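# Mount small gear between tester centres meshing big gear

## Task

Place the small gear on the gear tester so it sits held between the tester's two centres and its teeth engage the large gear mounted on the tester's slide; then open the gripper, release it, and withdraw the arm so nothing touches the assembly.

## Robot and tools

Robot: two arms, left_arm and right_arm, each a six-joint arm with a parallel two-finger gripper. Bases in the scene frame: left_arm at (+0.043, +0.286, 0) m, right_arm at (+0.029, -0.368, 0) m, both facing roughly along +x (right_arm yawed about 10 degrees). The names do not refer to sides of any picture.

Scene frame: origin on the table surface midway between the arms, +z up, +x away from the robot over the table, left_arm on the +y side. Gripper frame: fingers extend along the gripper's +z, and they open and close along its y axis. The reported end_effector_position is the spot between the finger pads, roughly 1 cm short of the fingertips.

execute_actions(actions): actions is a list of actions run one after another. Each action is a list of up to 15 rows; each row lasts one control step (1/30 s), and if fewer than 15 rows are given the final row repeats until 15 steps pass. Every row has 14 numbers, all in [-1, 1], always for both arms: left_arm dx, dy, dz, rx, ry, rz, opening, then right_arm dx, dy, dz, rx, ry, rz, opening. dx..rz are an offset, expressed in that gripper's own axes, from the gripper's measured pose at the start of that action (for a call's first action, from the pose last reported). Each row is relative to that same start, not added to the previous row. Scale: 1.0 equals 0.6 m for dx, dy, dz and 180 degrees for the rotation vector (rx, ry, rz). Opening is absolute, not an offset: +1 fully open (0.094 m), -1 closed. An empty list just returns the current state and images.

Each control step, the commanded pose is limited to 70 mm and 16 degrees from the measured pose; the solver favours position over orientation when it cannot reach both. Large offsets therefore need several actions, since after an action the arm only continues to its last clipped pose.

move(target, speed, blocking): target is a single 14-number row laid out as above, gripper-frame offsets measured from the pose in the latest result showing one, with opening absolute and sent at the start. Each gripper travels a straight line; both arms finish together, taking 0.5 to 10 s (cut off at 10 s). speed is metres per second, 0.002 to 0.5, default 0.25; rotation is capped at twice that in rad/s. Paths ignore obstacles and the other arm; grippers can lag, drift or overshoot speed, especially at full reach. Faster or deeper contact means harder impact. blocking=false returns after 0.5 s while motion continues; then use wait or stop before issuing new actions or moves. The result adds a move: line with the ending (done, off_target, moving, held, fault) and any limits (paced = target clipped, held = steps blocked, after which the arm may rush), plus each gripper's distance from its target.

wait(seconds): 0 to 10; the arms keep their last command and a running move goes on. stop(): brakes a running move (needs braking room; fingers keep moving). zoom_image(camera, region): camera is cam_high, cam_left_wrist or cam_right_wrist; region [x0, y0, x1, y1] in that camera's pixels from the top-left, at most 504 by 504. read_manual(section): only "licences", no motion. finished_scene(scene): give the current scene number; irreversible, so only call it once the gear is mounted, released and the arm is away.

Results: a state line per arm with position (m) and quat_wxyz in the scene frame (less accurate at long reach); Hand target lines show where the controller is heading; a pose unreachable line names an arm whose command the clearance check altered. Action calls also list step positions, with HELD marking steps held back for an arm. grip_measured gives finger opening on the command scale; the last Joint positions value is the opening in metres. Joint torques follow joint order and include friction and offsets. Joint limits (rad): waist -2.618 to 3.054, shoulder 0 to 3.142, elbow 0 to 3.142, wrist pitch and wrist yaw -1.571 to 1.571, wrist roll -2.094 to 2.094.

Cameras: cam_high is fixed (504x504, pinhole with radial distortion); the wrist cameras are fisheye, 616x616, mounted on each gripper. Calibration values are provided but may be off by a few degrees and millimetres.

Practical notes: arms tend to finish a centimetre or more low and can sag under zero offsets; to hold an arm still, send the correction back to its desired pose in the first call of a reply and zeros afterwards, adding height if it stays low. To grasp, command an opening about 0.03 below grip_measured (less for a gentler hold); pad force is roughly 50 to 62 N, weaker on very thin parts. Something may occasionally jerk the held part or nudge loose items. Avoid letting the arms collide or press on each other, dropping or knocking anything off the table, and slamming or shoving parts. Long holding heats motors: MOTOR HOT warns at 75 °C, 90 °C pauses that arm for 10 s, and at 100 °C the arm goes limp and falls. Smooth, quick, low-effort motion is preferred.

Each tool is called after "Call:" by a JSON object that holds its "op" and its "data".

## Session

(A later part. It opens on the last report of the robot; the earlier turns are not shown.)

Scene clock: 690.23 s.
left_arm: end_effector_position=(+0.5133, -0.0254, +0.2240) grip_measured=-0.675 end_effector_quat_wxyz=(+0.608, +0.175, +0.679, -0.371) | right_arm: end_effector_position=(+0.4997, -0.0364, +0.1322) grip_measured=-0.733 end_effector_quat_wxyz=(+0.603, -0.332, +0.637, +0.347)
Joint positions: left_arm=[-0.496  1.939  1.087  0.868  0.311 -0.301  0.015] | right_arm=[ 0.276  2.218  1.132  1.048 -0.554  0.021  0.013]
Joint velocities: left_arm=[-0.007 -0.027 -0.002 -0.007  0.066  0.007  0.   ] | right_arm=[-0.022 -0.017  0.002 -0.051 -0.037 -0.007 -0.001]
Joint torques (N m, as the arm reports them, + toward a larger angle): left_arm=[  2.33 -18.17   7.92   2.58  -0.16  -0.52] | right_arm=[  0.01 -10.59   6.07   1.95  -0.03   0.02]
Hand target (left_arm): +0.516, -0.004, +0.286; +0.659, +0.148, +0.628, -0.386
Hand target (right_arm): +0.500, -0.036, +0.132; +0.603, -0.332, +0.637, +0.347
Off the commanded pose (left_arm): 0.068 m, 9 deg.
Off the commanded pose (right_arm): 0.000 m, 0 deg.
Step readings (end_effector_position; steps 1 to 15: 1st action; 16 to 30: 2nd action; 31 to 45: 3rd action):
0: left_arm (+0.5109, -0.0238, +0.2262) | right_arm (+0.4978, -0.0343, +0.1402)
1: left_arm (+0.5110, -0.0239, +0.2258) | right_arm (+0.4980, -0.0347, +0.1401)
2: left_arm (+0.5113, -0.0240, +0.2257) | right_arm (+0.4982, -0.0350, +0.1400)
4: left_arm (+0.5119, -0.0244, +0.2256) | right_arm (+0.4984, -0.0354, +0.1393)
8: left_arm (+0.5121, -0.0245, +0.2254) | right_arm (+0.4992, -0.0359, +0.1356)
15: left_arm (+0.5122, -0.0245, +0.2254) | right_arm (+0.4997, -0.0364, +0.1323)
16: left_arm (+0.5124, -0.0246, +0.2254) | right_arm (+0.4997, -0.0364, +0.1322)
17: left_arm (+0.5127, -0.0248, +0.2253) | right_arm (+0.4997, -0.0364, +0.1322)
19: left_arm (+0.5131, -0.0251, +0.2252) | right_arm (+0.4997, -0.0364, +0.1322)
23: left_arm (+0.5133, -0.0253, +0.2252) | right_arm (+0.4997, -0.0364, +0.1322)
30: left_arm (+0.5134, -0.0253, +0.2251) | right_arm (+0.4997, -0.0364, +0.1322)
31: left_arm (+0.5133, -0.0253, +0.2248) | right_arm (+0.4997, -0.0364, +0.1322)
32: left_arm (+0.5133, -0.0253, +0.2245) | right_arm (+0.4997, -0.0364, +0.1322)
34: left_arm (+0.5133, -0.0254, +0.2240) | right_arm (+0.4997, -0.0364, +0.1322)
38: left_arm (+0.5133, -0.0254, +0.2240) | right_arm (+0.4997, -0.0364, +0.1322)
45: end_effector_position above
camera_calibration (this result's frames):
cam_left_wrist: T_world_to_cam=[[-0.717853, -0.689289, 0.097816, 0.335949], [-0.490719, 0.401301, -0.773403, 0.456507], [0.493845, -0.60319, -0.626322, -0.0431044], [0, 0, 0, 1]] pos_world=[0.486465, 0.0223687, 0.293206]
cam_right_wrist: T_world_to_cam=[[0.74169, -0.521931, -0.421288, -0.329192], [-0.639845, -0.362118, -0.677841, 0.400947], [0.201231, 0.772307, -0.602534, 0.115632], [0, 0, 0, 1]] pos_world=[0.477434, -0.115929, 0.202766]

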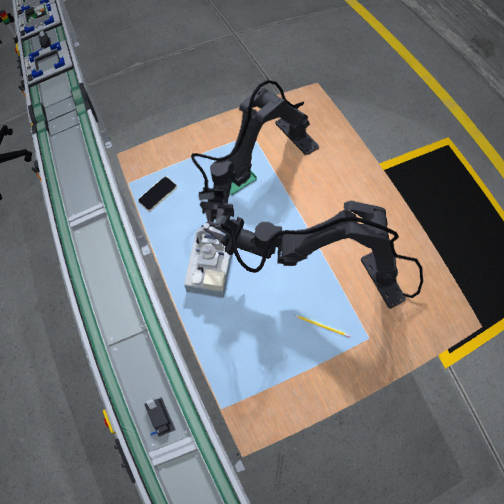

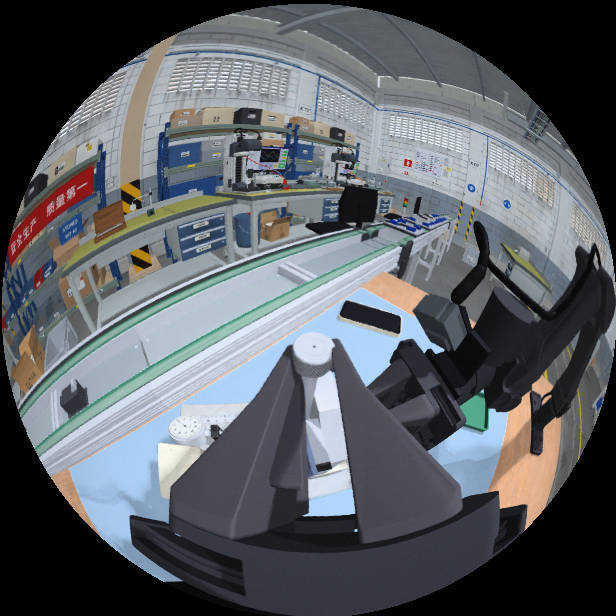

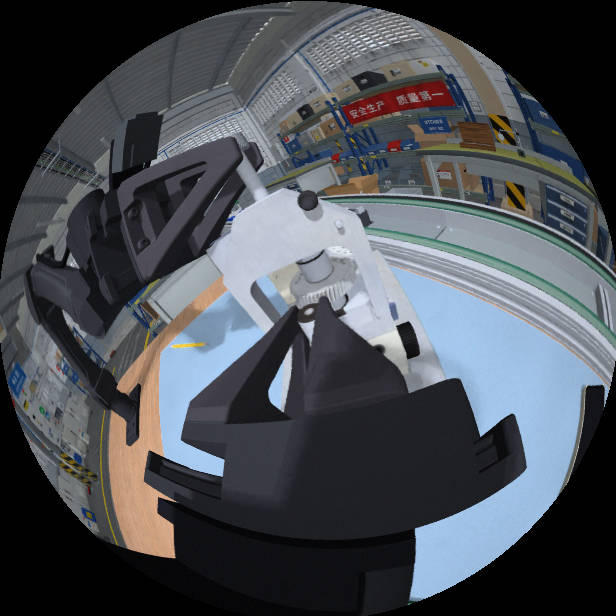

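Call:
{"op": "execute_actions", "data": {"actions": [[[-0.11,0,-0.018,0,-0.05,0,-0.76,-0.045,-0.01,0.005,0,-0.022,0,-0.77]],[[-0.11,0,-0.018,0,-0.05,0,-0.76,0,0,0,0,0,0,-0.77]]]}}

Scene clock: 703.67 s.
left_arm: end_effector_position=(+0.5134, -0.0254, +0.2231) grip_measured=-0.675 end_effector_quat_wxyz=(+0.607, +0.175, +0.680, -0.371) | right_arm: end_effector_position=(+0.4998, -0.0363, +0.1365) grip_measured=-0.733 end_effector_quat_wxyz=(+0.604, -0.322, +0.636, +0.357)
Joint positions: left_arm=[-0.496  1.939  1.087  0.865  0.311 -0.3    0.015] | right_arm=[ 0.276  2.218  1.132  1.068 -0.554  0.054  0.013]
Joint velocities: left_arm=[ 0.012 -0.012  0.002 -0.051  0.037 -0.066 -0.   ] | right_arm=[ 0.012  0.022  0.002 -0.037 -0.037  0.022 -0.   ]
Joint torques (N m, as the arm reports them, + toward a larger angle): left_arm=[  2.25 -18.1    8.06   2.57  -0.17  -0.48] | right_arm=[ -0.02 -10.57   6.02   1.93   0.01   0.03]
Hand target (left_arm): +0.516, -0.005, +0.285; +0.658, +0.148, +0.630, -0.385
Hand target (right_arm): +0.500, -0.036, +0.136; +0.604, -0.322, +0.636, +0.357
Off the commanded pose (left_arm): 0.067 m, 9 deg.
Off the commanded pose (right_arm): 0.000 m, 0 deg.
Step readings (end_effector_position; steps 1 to 15: 1st action; 16 to 30: 2nd action):
0: left_arm (+0.5133, -0.0254, +0.2240) | right_arm (+0.4997, -0.0364, +0.1322)
1: left_arm (+0.5133, -0.0254, +0.2239) | right_arm (+0.4997, -0.0364, +0.1326)
2: left_arm (+0.5133, -0.0254, +0.2237) | right_arm (+0.4998, -0.0364, +0.1332)
4: left_arm (+0.5133, -0.0254, +0.2234) | right_arm (+0.4998, -0.0364, +0.1346)
8: left_arm (+0.5133, -0.0254, +0.2233) | right_arm (+0.4998, -0.0363, +0.1358)
15: left_arm (+0.5133, -0.0254, +0.2233) | right_arm (+0.4998, -0.0363, +0.1365)
16: left_arm (+0.5133, -0.0254, +0.2233) | right_arm (+0.4998, -0.0363, +0.1365)
17: left_arm (+0.5133, -0.0254, +0.2232) | right_arm (+0.4998, -0.0363, +0.1365)
19: left_arm (+0.5134, -0.0254, +0.2231) | right_arm (+0.4998, -0.0363, +0.1365)
23: left_arm (+0.5134, -0.0254, +0.2231) | right_arm (+0.4998, -0.0363, +0.1365)
30: end_effector_position above
camera_calibration (this result's frames):
cam_left_wrist: T_world_to_cam=[[-0.717626, -0.689537, 0.0977389, 0.335927], [-0.492431, 0.403156, -0.771348, 0.456344], [0.492468, -0.601668, -0.628864, -0.0423164], [0, 0, 0, 1]] pos_world=[0.486628, 0.0221958, 0.292556]
cam_right_wrist: T_world_to_cam=[[0.736635, -0.511071, -0.442916, -0.321555], [-0.647425, -0.343618, -0.68027, 0.408756], [0.195472, 0.787866, -0.584002, 0.119083], [0, 0, 0, 1]] pos_world=[0.47823, -0.117703, 0.205187]

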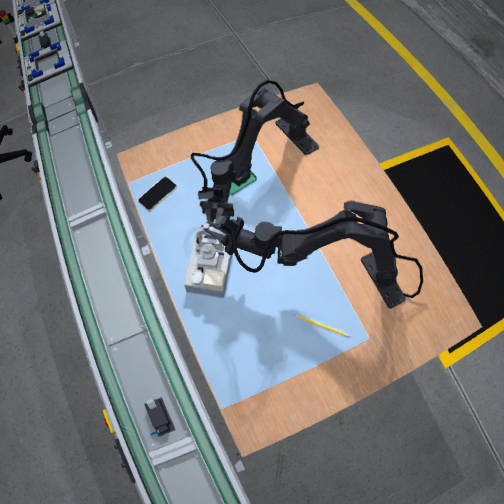

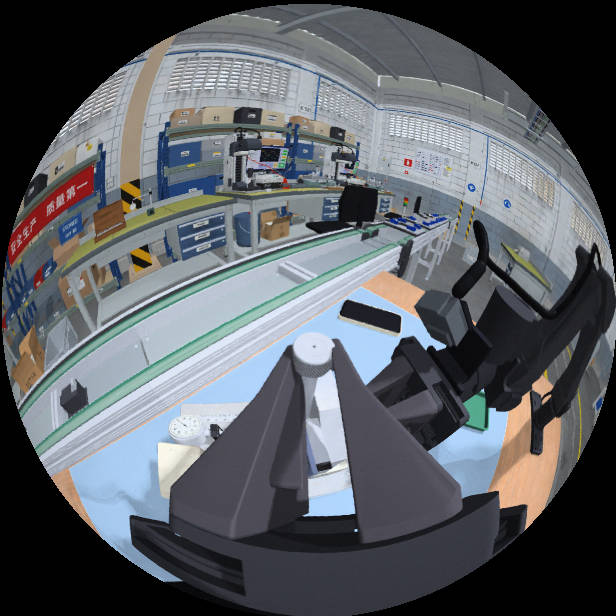

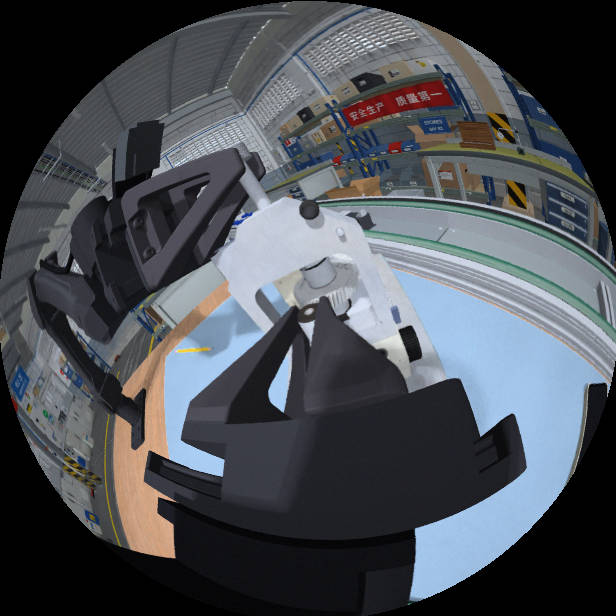

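Call:
{"op": "execute_actions", "data": {"actions": [[[-0.11,0,-0.018,0,-0.05,0,-0.76,-0.055,-0.012,0.005,0,-0.015,-0.02,-0.77]],[[-0.11,0,-0.018,0,-0.05,0,-0.76,0,0,0,0,0,0,-0.77]]]}}

Scene clock: 710.47 s.
left_arm: end_effector_position=(+0.5134, -0.0254, +0.2229) grip_measured=-0.675 end_effector_quat_wxyz=(+0.607, +0.175, +0.681, -0.371) | right_arm: end_effector_position=(+0.4993, -0.0363, +0.1374) grip_measured=-0.733 end_effector_quat_wxyz=(+0.604, -0.330, +0.636, +0.351)
Joint positions: left_arm=[-0.496  1.939  1.087  0.864  0.311 -0.3    0.015] | right_arm=[ 0.276  2.207  1.132  1.045 -0.556  0.032  0.013]
Joint velocities: left_arm=[-0.002 -0.007 -0.007  0.022  0.037 -0.007  0.   ] | right_arm=[ 0.002  0.002 -0.002 -0.051  0.007 -0.022 -0.   ]
Joint torques (N m, as the arm reports them, + toward a larger angle): left_arm=[  2.36 -18.08   8.     2.56  -0.15  -0.48] | right_arm=[  0.   -10.54   6.12   1.95  -0.02   0.01]
Hand target (left_arm): +0.516, -0.005, +0.284; +0.657, +0.148, +0.631, -0.385
Hand target (right_arm): +0.499, -0.036, +0.137; +0.604, -0.330, +0.636, +0.351
Off the commanded pose (left_arm): 0.067 m, 9 deg.
Off the commanded pose (right_arm): 0.000 m, 0 deg.
Step readings (end_effector_position; steps 1 to 15: 1st action; 16 to 30: 2nd action):
0: left_arm (+0.5134, -0.0254, +0.2231) | right_arm (+0.4998, -0.0363, +0.1365)
1: left_arm (+0.5134, -0.0254, +0.2231) | right_arm (+0.4998, -0.0364, +0.1364)
2: left_arm (+0.5134, -0.0254, +0.2231) | right_arm (+0.4997, -0.0363, +0.1361)
4: left_arm (+0.5134, -0.0254, +0.2230) | right_arm (+0.4996, -0.0364, +0.1369)
8: left_arm (+0.5134, -0.0254, +0.2230) | right_arm (+0.4994, -0.0364, +0.1384)
15: left_arm (+0.5134, -0.0254, +0.2230) | right_arm (+0.4993, -0.0363, +0.1374)
16: left_arm (+0.5134, -0.0254, +0.2230) | right_arm (+0.4993, -0.0363, +0.1374)
17: left_arm (+0.5134, -0.0254, +0.2230) | right_arm (+0.4993, -0.0363, +0.1374)
19: left_arm (+0.5134, -0.0254, +0.2230) | right_arm (+0.4993, -0.0363, +0.1374)
23: left_arm (+0.5134, -0.0254, +0.2229) | right_arm (+0.4993, -0.0363, +0.1374)
30: end_effector_position above
camera_calibration (this result's frames):
cam_left_wrist: T_world_to_cam=[[-0.71756, -0.689572, 0.0979747, 0.335858], [-0.49295, 0.403432, -0.770871, 0.456372], [0.492045, -0.601443, -0.629411, -0.0420879], [0, 0, 0, 1]] pos_world=[0.486676, 0.0221699, 0.292408]
cam_right_wrist: T_world_to_cam=[[0.741464, -0.516801, -0.427957, -0.325399], [-0.640955, -0.35682, -0.6796, 0.405189], [0.198514, 0.7782, -0.595816, 0.119419], [0, 0, 0, 1]] pos_world=[0.477273, -0.116519, 0.207261]

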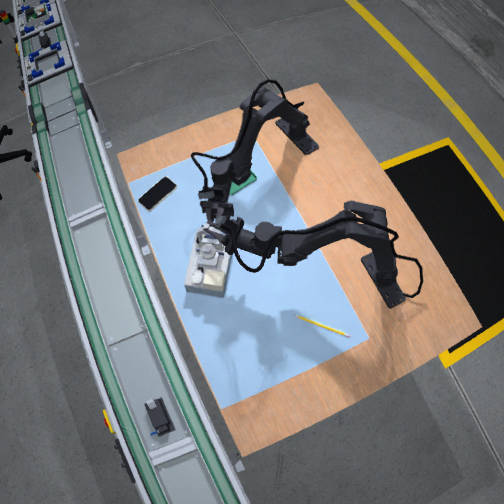

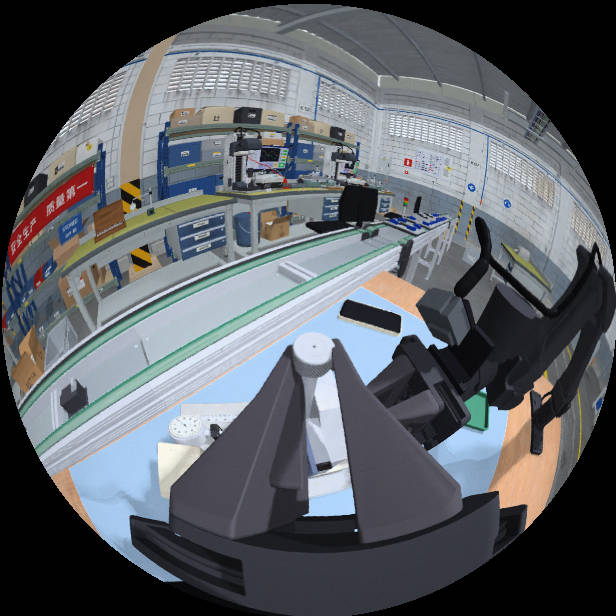

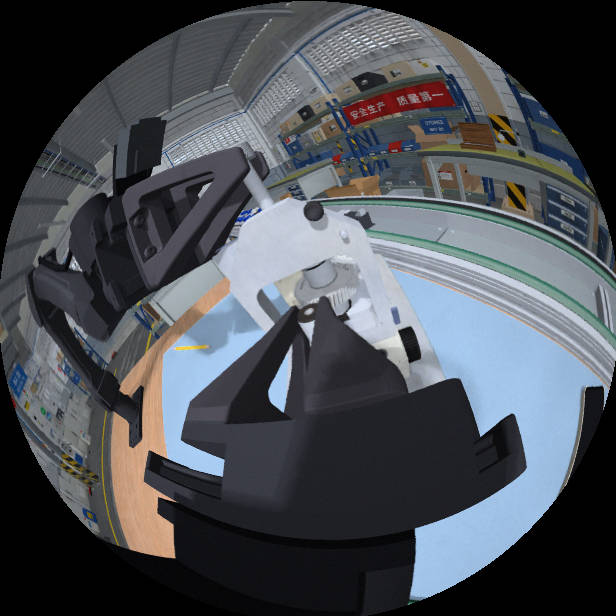

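Call:
{"op": "execute_actions", "data": {"actions": [[[-0.11,0,-0.018,0,-0.05,0,-0.76,-0.06,-0.015,0.005,0,-0.03,-0.02,-0.77]],[[-0.11,0,-0.018,0,-0.05,0,-0.76,0,0,0,0,0,0,-0.77]]]}}

Scene clock: 716.27 s.
left_arm: end_effector_position=(+0.5134, -0.0254, +0.2229) grip_measured=-0.675 end_effector_quat_wxyz=(+0.607, +0.175, +0.681, -0.371) | right_arm: end_effector_position=(+0.5011, -0.0391, +0.1457) grip_measured=-0.733 end_effector_quat_wxyz=(+0.618, -0.329, +0.623, +0.349)
Joint positions: left_arm=[-0.496  1.939  1.087  0.864  0.311 -0.3    0.015] | right_arm=[ 0.27   2.207  1.132  1.082 -0.559  0.032  0.013]
Joint velocities: left_arm=[-0.002 -0.022 -0.017 -0.081  0.007  0.007 -0.001] | right_arm=[-0.002  0.032 -0.002  0.037 -0.007  0.051  0.   ]
Joint torques (N m, as the arm reports them, + toward a larger angle): left_arm=[  2.24 -18.01   8.12   2.53  -0.14  -0.52] | right_arm=[  0.05 -10.6    6.06   1.93  -0.01   0.  ]
Hand target (left_arm): +0.516, -0.005, +0.284; +0.657, +0.148, +0.631, -0.385
Hand target (right_arm): +0.501, -0.039, +0.146; +0.618, -0.329, +0.623, +0.349
Off the commanded pose (left_arm): 0.067 m, 9 deg.
Off the commanded pose (right_arm): 0.000 m, 0 deg.
Step readings (end_effector_position; steps 1 to 15: 1st action; 16 to 30: 2nd action):
0: left_arm (+0.5134, -0.0254, +0.2229) | right_arm (+0.4993, -0.0363, +0.1374)
1: left_arm (+0.5134, -0.0254, +0.2229) | right_arm (+0.4994, -0.0364, +0.1383)
2: left_arm (+0.5134, -0.0254, +0.2229) | right_arm (+0.4994, -0.0365, +0.1394)
4: left_arm (+0.5134, -0.0254, +0.2229) | right_arm (+0.5001, -0.0375, +0.1420)
8: left_arm (+0.5134, -0.0254, +0.2229) | right_arm (+0.5011, -0.0389, +0.1445)
15: left_arm (+0.5134, -0.0254, +0.2229) | right_arm (+0.5011, -0.0391, +0.1457)
16: left_arm (+0.5134, -0.0254, +0.2229) | right_arm (+0.5011, -0.0391, +0.1457)
17: left_arm (+0.5134, -0.0254, +0.2229) | right_arm (+0.5011, -0.0391, +0.1457)
19: left_arm (+0.5134, -0.0254, +0.2229) | right_arm (+0.5011, -0.0391, +0.1457)
23: left_arm (+0.5134, -0.0254, +0.2229) | right_arm (+0.5011, -0.0391, +0.1457)
30: end_effector_position above
camera_calibration (this result's frames):
cam_left_wrist: T_world_to_cam=[[-0.71756, -0.689572, 0.0979747, 0.335858], [-0.49295, 0.403432, -0.770871, 0.456372], [0.492045, -0.601443, -0.629411, -0.0420879], [0, 0, 0, 1]] pos_world=[0.486676, 0.0221699, 0.292408]
cam_right_wrist: T_world_to_cam=[[0.753654, -0.512895, -0.411029, -0.333058], [-0.618907, -0.343252, -0.706493, 0.404409], [0.22127, 0.78684, -0.576127, 0.112207], [0, 0, 0, 1]] pos_world=[0.476474, -0.120298, 0.213461]

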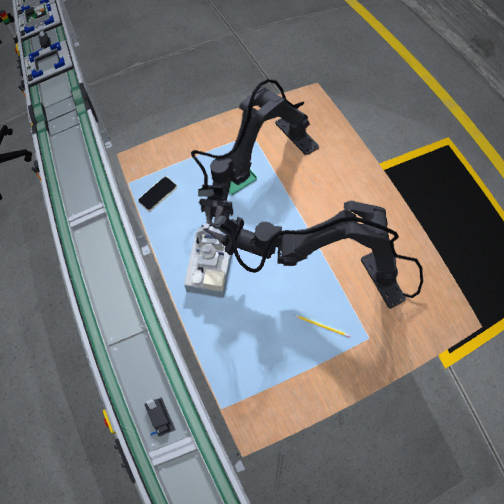

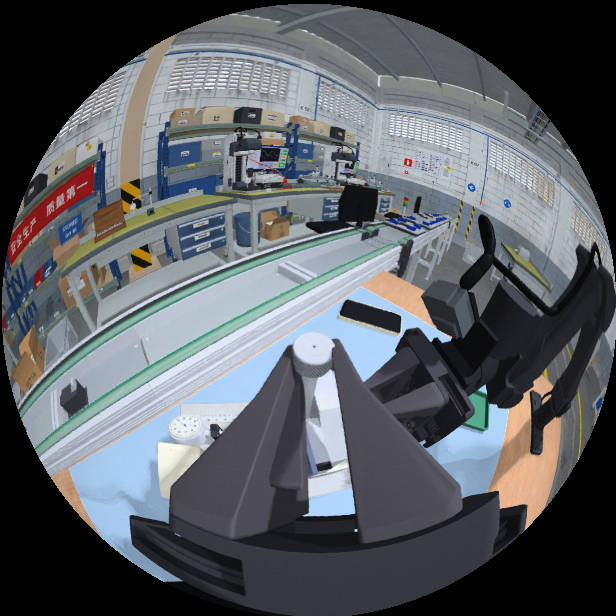

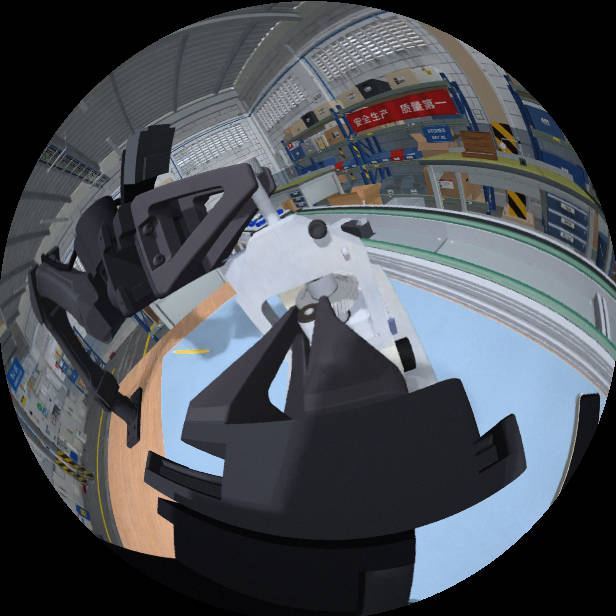

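Aligned; dz≈0.027.

Call:
{"op": "execute_actions", "data": {"actions": [[[-0.11,0,-0.018,0,-0.05,0,-0.76,-0.016,-0.006,0.06,0,-0.008,-0.01,-0.77]],[[-0.11,0,-0.018,0,-0.05,0,-0.76,0,0,0.01,0,0,0,-0.77]]]}}

Call:
{"op": "zoom_image", "data": {"camera": "cam_right_wrist", "region": [230,150,430,350]}}

Scene clock: 726.67 s.
left_arm: end_effector_position=(+0.5138, -0.0257, +0.2242) grip_measured=-0.675 end_effector_quat_wxyz=(+0.607, +0.176, +0.680, -0.371) | right_arm: end_effector_position=(+0.5198, -0.0218, +0.1461) grip_measured=-0.733 end_effector_quat_wxyz=(+0.625, -0.336, +0.617, +0.340)
Joint positions: left_arm=[-0.496  1.939  1.091  0.861  0.311 -0.299  0.015] | right_arm=[ 0.289  2.273  1.255  1.032 -0.536  0.006  0.013]
Joint velocities: left_arm=[-0.002 -0.012 -0.002 -0.037 -0.051 -0.081  0.   ] | right_arm=[-0.002 -0.002 -0.007  0.066  0.022  0.022 -0.001]
Joint torques (N m, as the arm reports them, + toward a larger angle): left_arm=[  2.33 -18.08   8.07   2.55  -0.16  -0.48] | right_arm=[  0.52 -10.13   8.18   1.79   0.07   0.03]
Hand target (left_arm): +0.517, -0.005, +0.286; +0.658, +0.149, +0.630, -0.385
Hand target (right_arm): +0.523, -0.017, +0.146; +0.625, -0.335, +0.618, +0.340
Off the commanded pose (left_arm): 0.067 m, 9 deg.
Off the commanded pose (right_arm): 0.006 m, 0 deg.
Step readings (end_effector_position; steps 1 to 15: 1st action; 16 to 30: 2nd action):
0: left_arm (+0.5134, -0.0254, +0.2229) | right_arm (+0.5011, -0.0391, +0.1457)
1: left_arm (+0.5134, -0.0254, +0.2229) | right_arm (+0.5034, -0.0370, +0.1460)
2: left_arm (+0.5134, -0.0254, +0.2229) | right_arm (+0.5088, -0.0329, +0.1473)
4: left_arm (+0.5134, -0.0254, +0.2231) | right_arm (+0.5161, -0.0249, +0.1479)
8: left_arm (+0.5138, -0.0257, +0.2244) | right_arm (+0.5193, -0.0220, +0.1465)
15: left_arm (+0.5138, -0.0257, +0.2243) | right_arm (+0.5198, -0.0218, +0.1462)
16: left_arm (+0.5138, -0.0257, +0.2242) | right_arm (+0.5198, -0.0218, +0.1461)
17: left_arm (+0.5138, -0.0257, +0.2242) | right_arm (+0.5198, -0.0218, +0.1461)
19: left_arm (+0.5138, -0.0257, +0.2242) | right_arm (+0.5198, -0.0218, +0.1461)
23: left_arm (+0.5138, -0.0257, +0.2242) | right_arm (+0.5198, -0.0218, +0.1461)
30: end_effector_position above
camera_calibration (this result's frames):
cam_left_wrist: T_world_to_cam=[[-0.717978, -0.689258, 0.0971185, 0.336271], [-0.491547, 0.403272, -0.771851, 0.457188], [0.492839, -0.60191, -0.628343, -0.0424067], [0, 0, 0, 1]] pos_world=[0.487064, 0.0218807, 0.293577]
cam_right_wrist: T_world_to_cam=[[0.762063, -0.520615, -0.384994, -0.346455], [-0.601282, -0.348373, -0.719094, 0.414738], [0.24025, 0.779485, -0.578518, 0.0850975], [0, 0, 0, 1]] pos_world=[0.49295, -0.102218, 0.214083]

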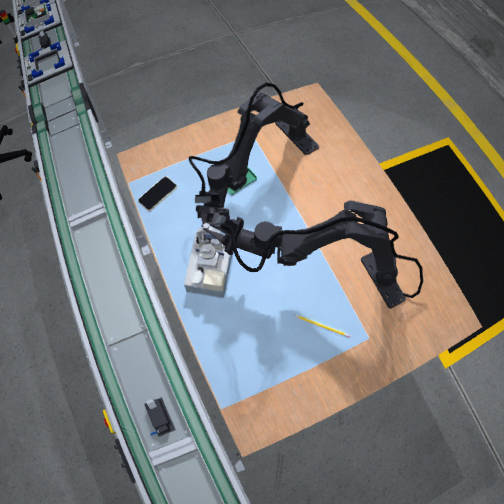

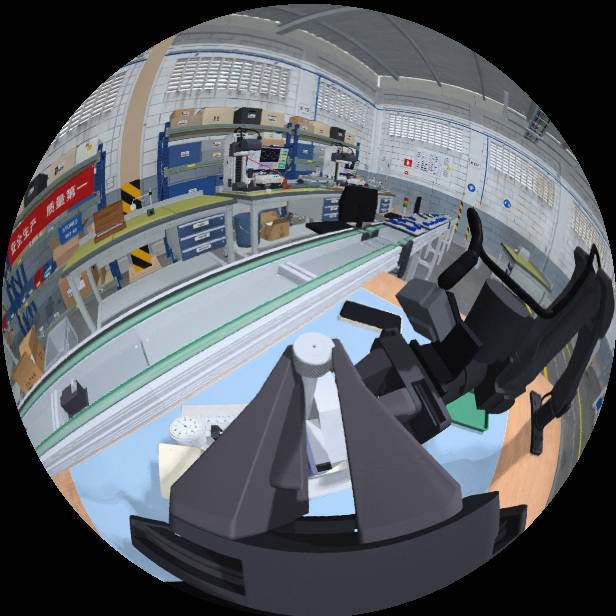

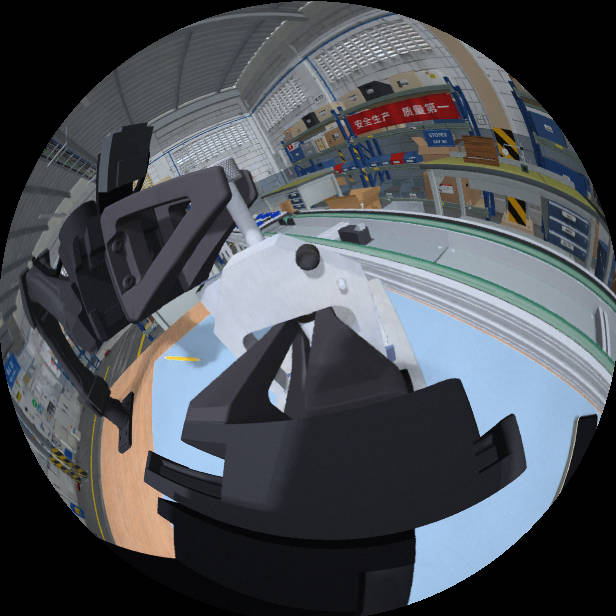

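Region (230, 150, 430, 350) of cam_right_wrist's 616x616 image, scaled by 2.520, with more detail than that image has.

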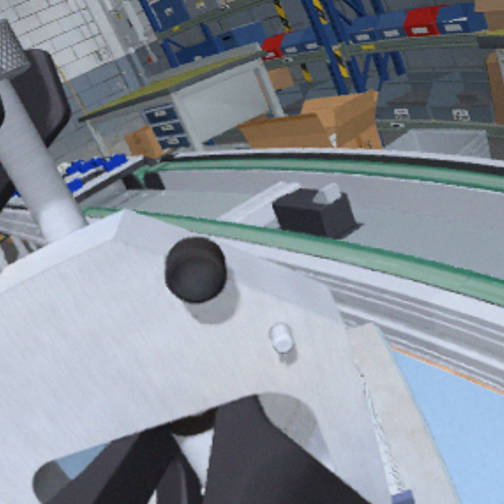

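Call:
{"op": "execute_actions", "data": {"actions": [[[-0.11,0,-0.018,0,-0.05,0,-0.76,0.003,0.022,0.008,0,0,0,-0.77]],[[-0.11,0,-0.018,0,-0.05,0,-0.76,0,0,0,0,0,0,-0.77]]]}}

Scene clock: 732.60 s.
left_arm: end_effector_position=(+0.5138, -0.0257, +0.2242) grip_measured=-0.675 end_effector_quat_wxyz=(+0.607, +0.176, +0.680, -0.371) | right_arm: end_effector_position=(+0.5201, -0.0213, +0.1463) grip_measured=-0.733 end_effector_quat_wxyz=(+0.628, -0.337, +0.617, +0.335)
Joint positions: left_arm=[-0.496  1.939  1.091  0.861  0.311 -0.299  0.015] | right_arm=[ 0.291  2.273  1.255  1.033 -0.528 -0.001  0.013]
Joint velocities: left_arm=[ 0.012  0.002 -0.002 -0.051 -0.007 -0.007  0.001] | right_arm=[ 0.002 -0.012  0.002 -0.022 -0.066  0.066 -0.   ]
Joint torques (N m, as the arm reports them, + toward a larger angle): left_arm=[  2.26 -18.22   8.14   2.55  -0.13  -0.52] | right_arm=[  0.06 -11.24   6.31   1.92   0.01   0.02]
Hand target (left_arm): +0.517, -0.005, +0.286; +0.658, +0.149, +0.630, -0.385
Hand target (right_arm): +0.520, -0.021, +0.146; +0.627, -0.336, +0.617, +0.336
Off the commanded pose (left_arm): 0.067 m, 9 deg.
Off the commanded pose (right_arm): 0.000 m, 0 deg.
Step readings (end_effector_position; steps 1 to 15: 1st action; 16 to 30: 2nd action):
0: left_arm (+0.5138, -0.0257, +0.2242) | right_arm (+0.5198, -0.0218, +0.1461)
1: left_arm (+0.5138, -0.0257, +0.2242) | right_arm (+0.5197, -0.0215, +0.1461)
2: left_arm (+0.5138, -0.0257, +0.2242) | right_arm (+0.5199, -0.0213, +0.1463)
4: left_arm (+0.5138, -0.0257, +0.2242) | right_arm (+0.5201, -0.0212, +0.1463)
8: left_arm (+0.5138, -0.0257, +0.2242) | right_arm (+0.5200, -0.0211, +0.1463)
15: left_arm (+0.5138, -0.0257, +0.2242) | right_arm (+0.5200, -0.0211, +0.1463)
16: left_arm (+0.5138, -0.0257, +0.2242) | right_arm (+0.5201, -0.0212, +0.1463)
17: left_arm (+0.5138, -0.0257, +0.2242) | right_arm (+0.5201, -0.0213, +0.1463)
19: left_arm (+0.5138, -0.0257, +0.2242) | right_arm (+0.5201, -0.0213, +0.1463)
23: left_arm (+0.5138, -0.0257, +0.2242) | right_arm (+0.5201, -0.0213, +0.1463)
30: end_effector_position above
camera_calibration (this result's frames):
cam_left_wrist: T_world_to_cam=[[-0.717978, -0.689258, 0.0971185, 0.336271], [-0.491547, 0.403272, -0.771851, 0.457188], [0.492839, -0.60191, -0.628343, -0.0424067], [0, 0, 0, 1]] pos_world=[0.487064, 0.0218807, 0.293577]
cam_right_wrist: T_world_to_cam=[[0.761827, -0.526398, -0.377525, -0.347436], [-0.597998, -0.347444, -0.722275, 0.414075], [0.249036, 0.776008, -0.579477, 0.0802857], [0, 0, 0, 1]] pos_world=[0.492308, -0.101324, 0.214434]

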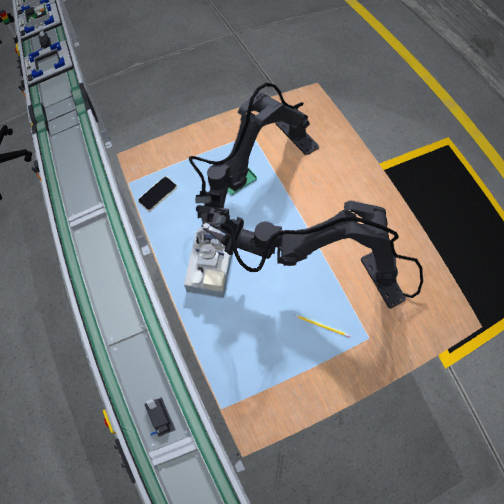

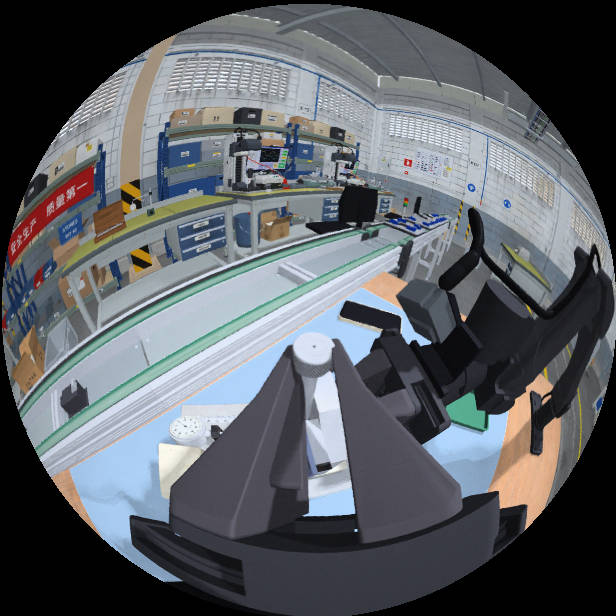

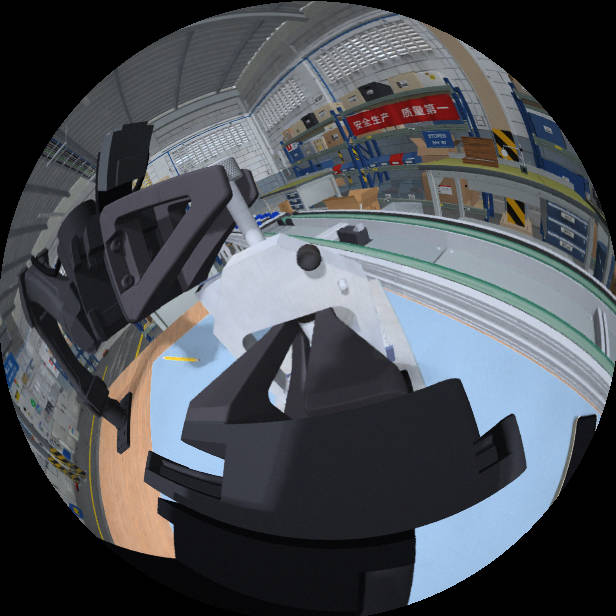

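Call:
{"op": "execute_actions", "data": {"actions": [[[-0.11,0,-0.018,0,-0.05,0,-0.76,0,0,-0.024,0,0,0,-0.77]],[[-0.11,0,-0.018,0,-0.05,0,-0.76,0.006,0,0,0,0,0,-0.77]],[[-0.11,0,-0.018,0,-0.05,0,-0.76,0.01,0,-0.004,0,0,0,-0.725]],[[-0.11,0,-0.018,0,-0.05,0,-0.76,0,0,0,0,0,0,-0.77]]]}}

Call:
{"op": "zoom_image", "data": {"camera": "cam_right_wrist", "region": [230,150,430,350]}}

Scene clock: 744.43 s.
left_arm: end_effector_position=(+0.5138, -0.0257, +0.2229) grip_measured=-0.675 end_effector_quat_wxyz=(+0.606, +0.176, +0.682, -0.370) | right_arm: end_effector_position=(+0.5149, -0.0273, +0.1453) grip_measured=-0.732 end_effector_quat_wxyz=(+0.631, -0.336, +0.613, +0.335)
Joint positions: left_arm=[-0.496  1.939  1.091  0.856  0.312 -0.299  0.015] | right_arm=[ 0.285  2.263  1.215  1.073 -0.533 -0.001  0.013]
Joint velocities: left_arm=[ 0.017 -0.017  0.017 -0.007 -0.081 -0.007  0.   ] | right_arm=[ 0.007 -0.022 -0.002  0.007  0.022  0.051 -0.   ]
Joint torques (N m, as the arm reports them, + toward a larger angle): left_arm=[  2.27 -17.99   8.15   2.56  -0.16  -0.48] | right_arm=[  0.06 -11.07   6.25   1.92   0.     0.01]
Hand target (left_arm): +0.517, -0.005, +0.284; +0.656, +0.149, +0.632, -0.385
Hand target (right_arm): +0.515, -0.027, +0.145; +0.631, -0.336, +0.613, +0.335
Off the commanded pose (left_arm): 0.067 m, 9 deg.
Off the commanded pose (right_arm): 0.000 m, 0 deg.
Step readings (end_effector_position; steps 1 to 15: 1st action; 16 to 30: 2nd action; 31 to 45: 3rd action; 46 to 60: 4th action):
0: left_arm (+0.5138, -0.0257, +0.2242) | right_arm (+0.5201, -0.0213, +0.1463)
1: left_arm (+0.5138, -0.0257, +0.2242) | right_arm (+0.5194, -0.0224, +0.1453)
2: left_arm (+0.5138, -0.0257, +0.2240) | right_arm (+0.5179, -0.0238, +0.1452)
4: left_arm (+0.5138, -0.0257, +0.2233) | right_arm (+0.5161, -0.0260, +0.1452)
8: left_arm (+0.5138, -0.0257, +0.2232) | right_arm (+0.5149, -0.0273, +0.1440)
15: left_arm (+0.5138, -0.0257, +0.2232) | right_arm (+0.5149, -0.0273, +0.1441)
16: left_arm (+0.5138, -0.0257, +0.2231) | right_arm (+0.5149, -0.0273, +0.1443)
17: left_arm (+0.5138, -0.0257, +0.2231) | right_arm (+0.5149, -0.0273, +0.1443)
19: left_arm (+0.5138, -0.0257, +0.2230) | right_arm (+0.5149, -0.0273, +0.1443)
23: left_arm (+0.5138, -0.0257, +0.2230) | right_arm (+0.5149, -0.0273, +0.1443)
30: left_arm (+0.5138, -0.0257, +0.2230) | right_arm (+0.5149, -0.0273, +0.1443)
31: left_arm (+0.5138, -0.0257, +0.2230) | right_arm (+0.5149, -0.0273, +0.1446)
32: left_arm (+0.5138, -0.0257, +0.2230) | right_arm (+0.5149, -0.0273, +0.1447)
34: left_arm (+0.5138, -0.0257, +0.2229) | right_arm (+0.5149, -0.0273, +0.1449)
38: left_arm (+0.5138, -0.0257, +0.2229) | right_arm (+0.5149, -0.0273, +0.1451)
45: left_arm (+0.5138, -0.0257, +0.2229) | right_arm (+0.5149, -0.0273, +0.1453)
46: left_arm (+0.5138, -0.0257, +0.2229) | right_arm (+0.5149, -0.0273, +0.1453)
47: left_arm (+0.5138, -0.0257, +0.2229) | right_arm (+0.5149, -0.0273, +0.1453)
49: left_arm (+0.5138, -0.0257, +0.2229) | right_arm (+0.5149, -0.0273, +0.1453)
53: left_arm (+0.5138, -0.0257, +0.2229) | right_arm (+0.5149, -0.0273, +0.1453)
60: end_effector_position above
camera_calibration (this result's frames):
cam_left_wrist: T_world_to_cam=[[-0.717804, -0.689258, 0.0983875, 0.335959], [-0.494812, 0.4056, -0.768538, 0.457201], [0.489815, -0.600343, -0.632195, -0.0407737], [0, 0, 0, 1]] pos_world=[0.487353, 0.0216441, 0.292545]
cam_right_wrist: T_world_to_cam=[[0.764833, -0.525531, -0.372623, -0.349233], [-0.591409, -0.343393, -0.7296, 0.405909], [0.255472, 0.778395, -0.573442, 0.0814425], [0, 0, 0, 1]] pos_world=[0.486357, -0.107541, 0.212722]

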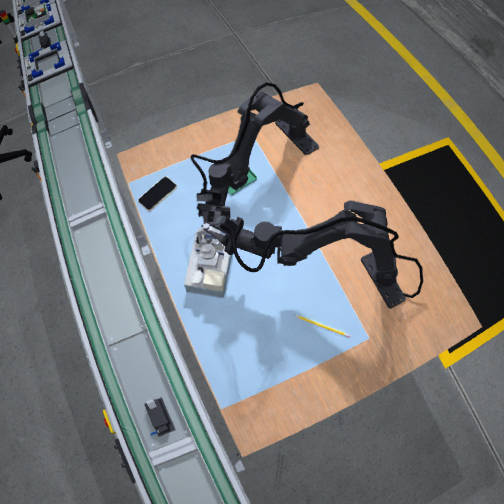

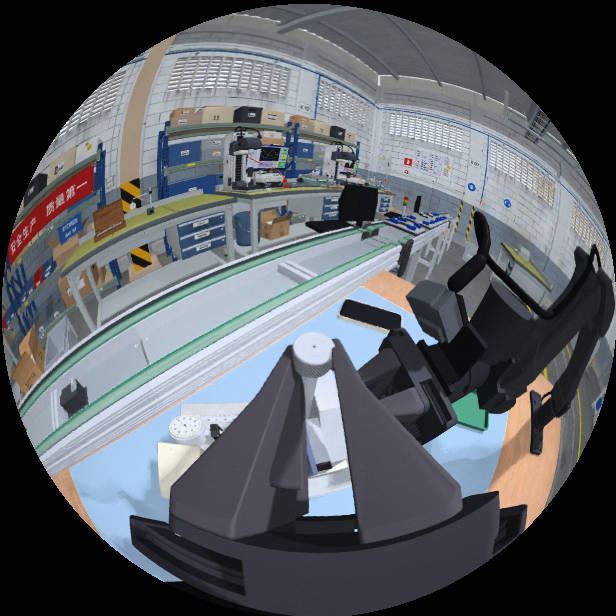

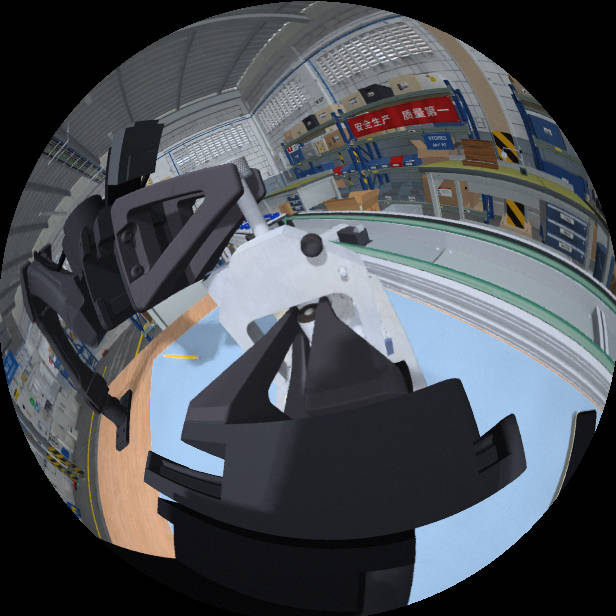

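Region (230, 150, 430, 350) of cam_right_wrist's 616x616 image, scaled by 2.520, with more detail than that image has.

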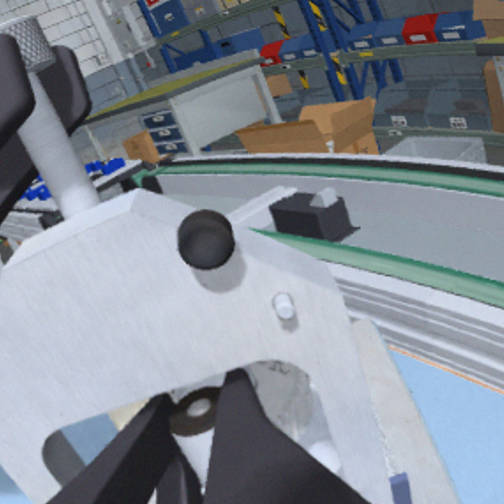

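Gear stands there. Larger down with pitch.

Call:
{"op": "execute_actions", "data": {"actions": [[[-0.11,0,-0.018,0,-0.05,0,-0.76,0.016,0,-0.012,0,0.012,0,-0.72]],[[-0.11,0,-0.018,0,-0.05,0,-0.76,0,0,0,0,0,0,-0.77]]]}}

Call:
{"op": "zoom_image", "data": {"camera": "cam_right_wrist", "region": [230,150,430,350]}}

Scene clock: 752.70 s.
left_arm: end_effector_position=(+0.5138, -0.0257, +0.2228) grip_measured=-0.675 end_effector_quat_wxyz=(+0.605, +0.176, +0.682, -0.370) | right_arm: end_effector_position=(+0.5147, -0.0272, +0.1442) grip_measured=-0.733 end_effector_quat_wxyz=(+0.631, -0.340, +0.613, +0.332)
Joint positions: left_arm=[-0.496  1.939  1.091  0.856  0.312 -0.299  0.015] | right_arm=[ 0.285  2.263  1.215  1.068 -0.534 -0.011  0.013]
Joint velocities: left_arm=[-0.002  0.012 -0.002 -0.022  0.007 -0.081  0.001] | right_arm=[ 0.002 -0.012  0.002 -0.022 -0.081  0.007  0.   ]
Joint torques (N m, as the arm reports them, + toward a larger angle): left_arm=[  2.31 -18.06   8.03   2.53  -0.15  -0.47] | right_arm=[  0.08 -10.99   6.22   1.91   0.     0.03]
Hand target (left_arm): +0.517, -0.005, +0.284; +0.656, +0.149, +0.632, -0.385
Hand target (right_arm): +0.515, -0.027, +0.144; +0.631, -0.340, +0.613, +0.332
Off the commanded pose (left_arm): 0.067 m, 9 deg.
Off the commanded pose (right_arm): 0.000 m, 0 deg.
Step readings (end_effector_position; steps 1 to 15: 1st action; 16 to 30: 2nd action):
0: left_arm (+0.5138, -0.0257, +0.2229) | right_arm (+0.5149, -0.0273, +0.1453)
1: left_arm (+0.5138, -0.0257, +0.2229) | right_arm (+0.5149, -0.0273, +0.1446)
2: left_arm (+0.5138, -0.0257, +0.2229) | right_arm (+0.5149, -0.0273, +0.1442)
4: left_arm (+0.5138, -0.0257, +0.2228) | right_arm (+0.5148, -0.0272, +0.1440)
8: left_arm (+0.5138, -0.0257, +0.2228) | right_arm (+0.5148, -0.0272, +0.1440)
15: left_arm (+0.5138, -0.0257, +0.2228) | right_arm (+0.5147, -0.0272, +0.1440)
16: left_arm (+0.5138, -0.0257, +0.2228) | right_arm (+0.5147, -0.0272, +0.1441)
17: left_arm (+0.5138, -0.0257, +0.2228) | right_arm (+0.5147, -0.0272, +0.1442)
19: left_arm (+0.5138, -0.0257, +0.2228) | right_arm (+0.5147, -0.0272, +0.1442)
23: left_arm (+0.5138, -0.0257, +0.2228) | right_arm (+0.5147, -0.0272, +0.1442)
30: end_effector_position above
camera_calibration (this result's frames):
cam_left_wrist: T_world_to_cam=[[-0.717771, -0.689276, 0.0985055, 0.335925], [-0.49507, 0.405738, -0.768298, 0.457214], [0.489602, -0.600229, -0.632467, -0.040659], [0, 0, 0, 1]] pos_world=[0.487377, 0.0216312, 0.292471]
cam_right_wrist: T_world_to_cam=[[0.766753, -0.527629, -0.365646, -0.35152], [-0.588273, -0.349532, -0.729221, 0.403216], [0.256953, 0.774232, -0.578395, 0.0805857], [0, 0, 0, 1]] pos_world=[0.486023, -0.106927, 0.212111]

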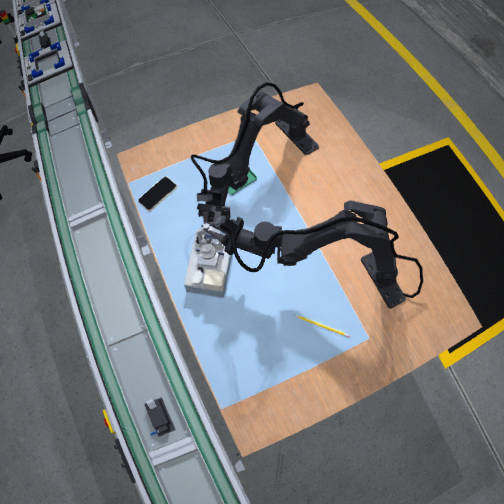

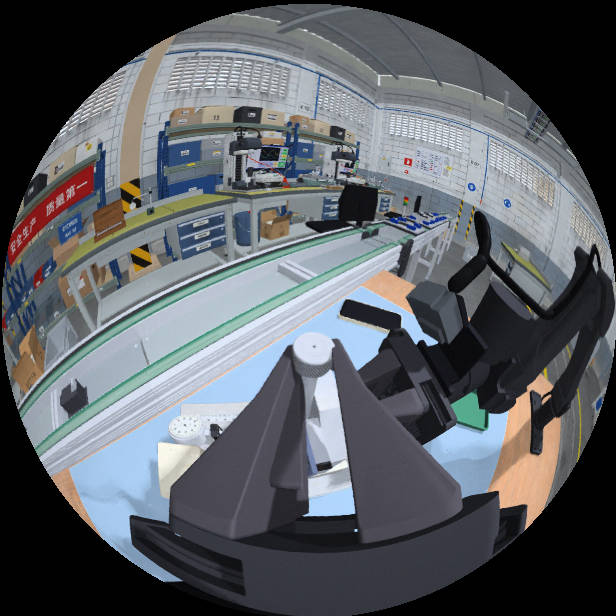

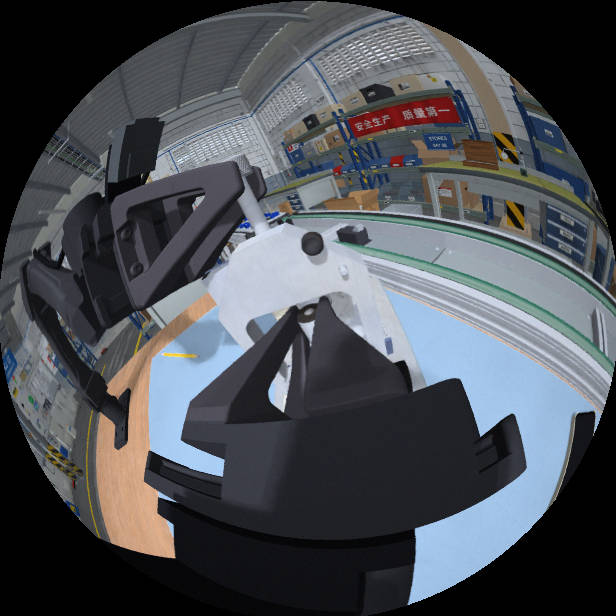

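Region (230, 150, 430, 350) of cam_right_wrist's 616x616 image, scaled by 2.520, with more detail than that image has.

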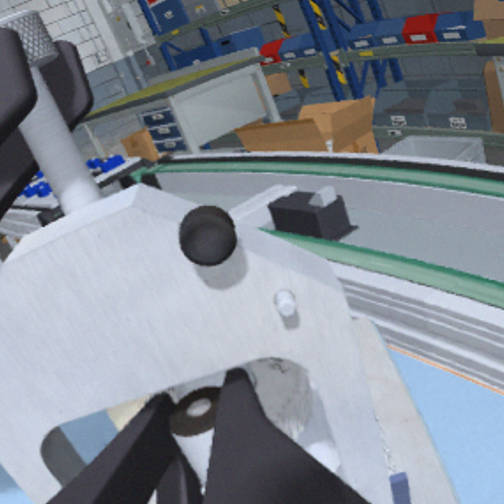

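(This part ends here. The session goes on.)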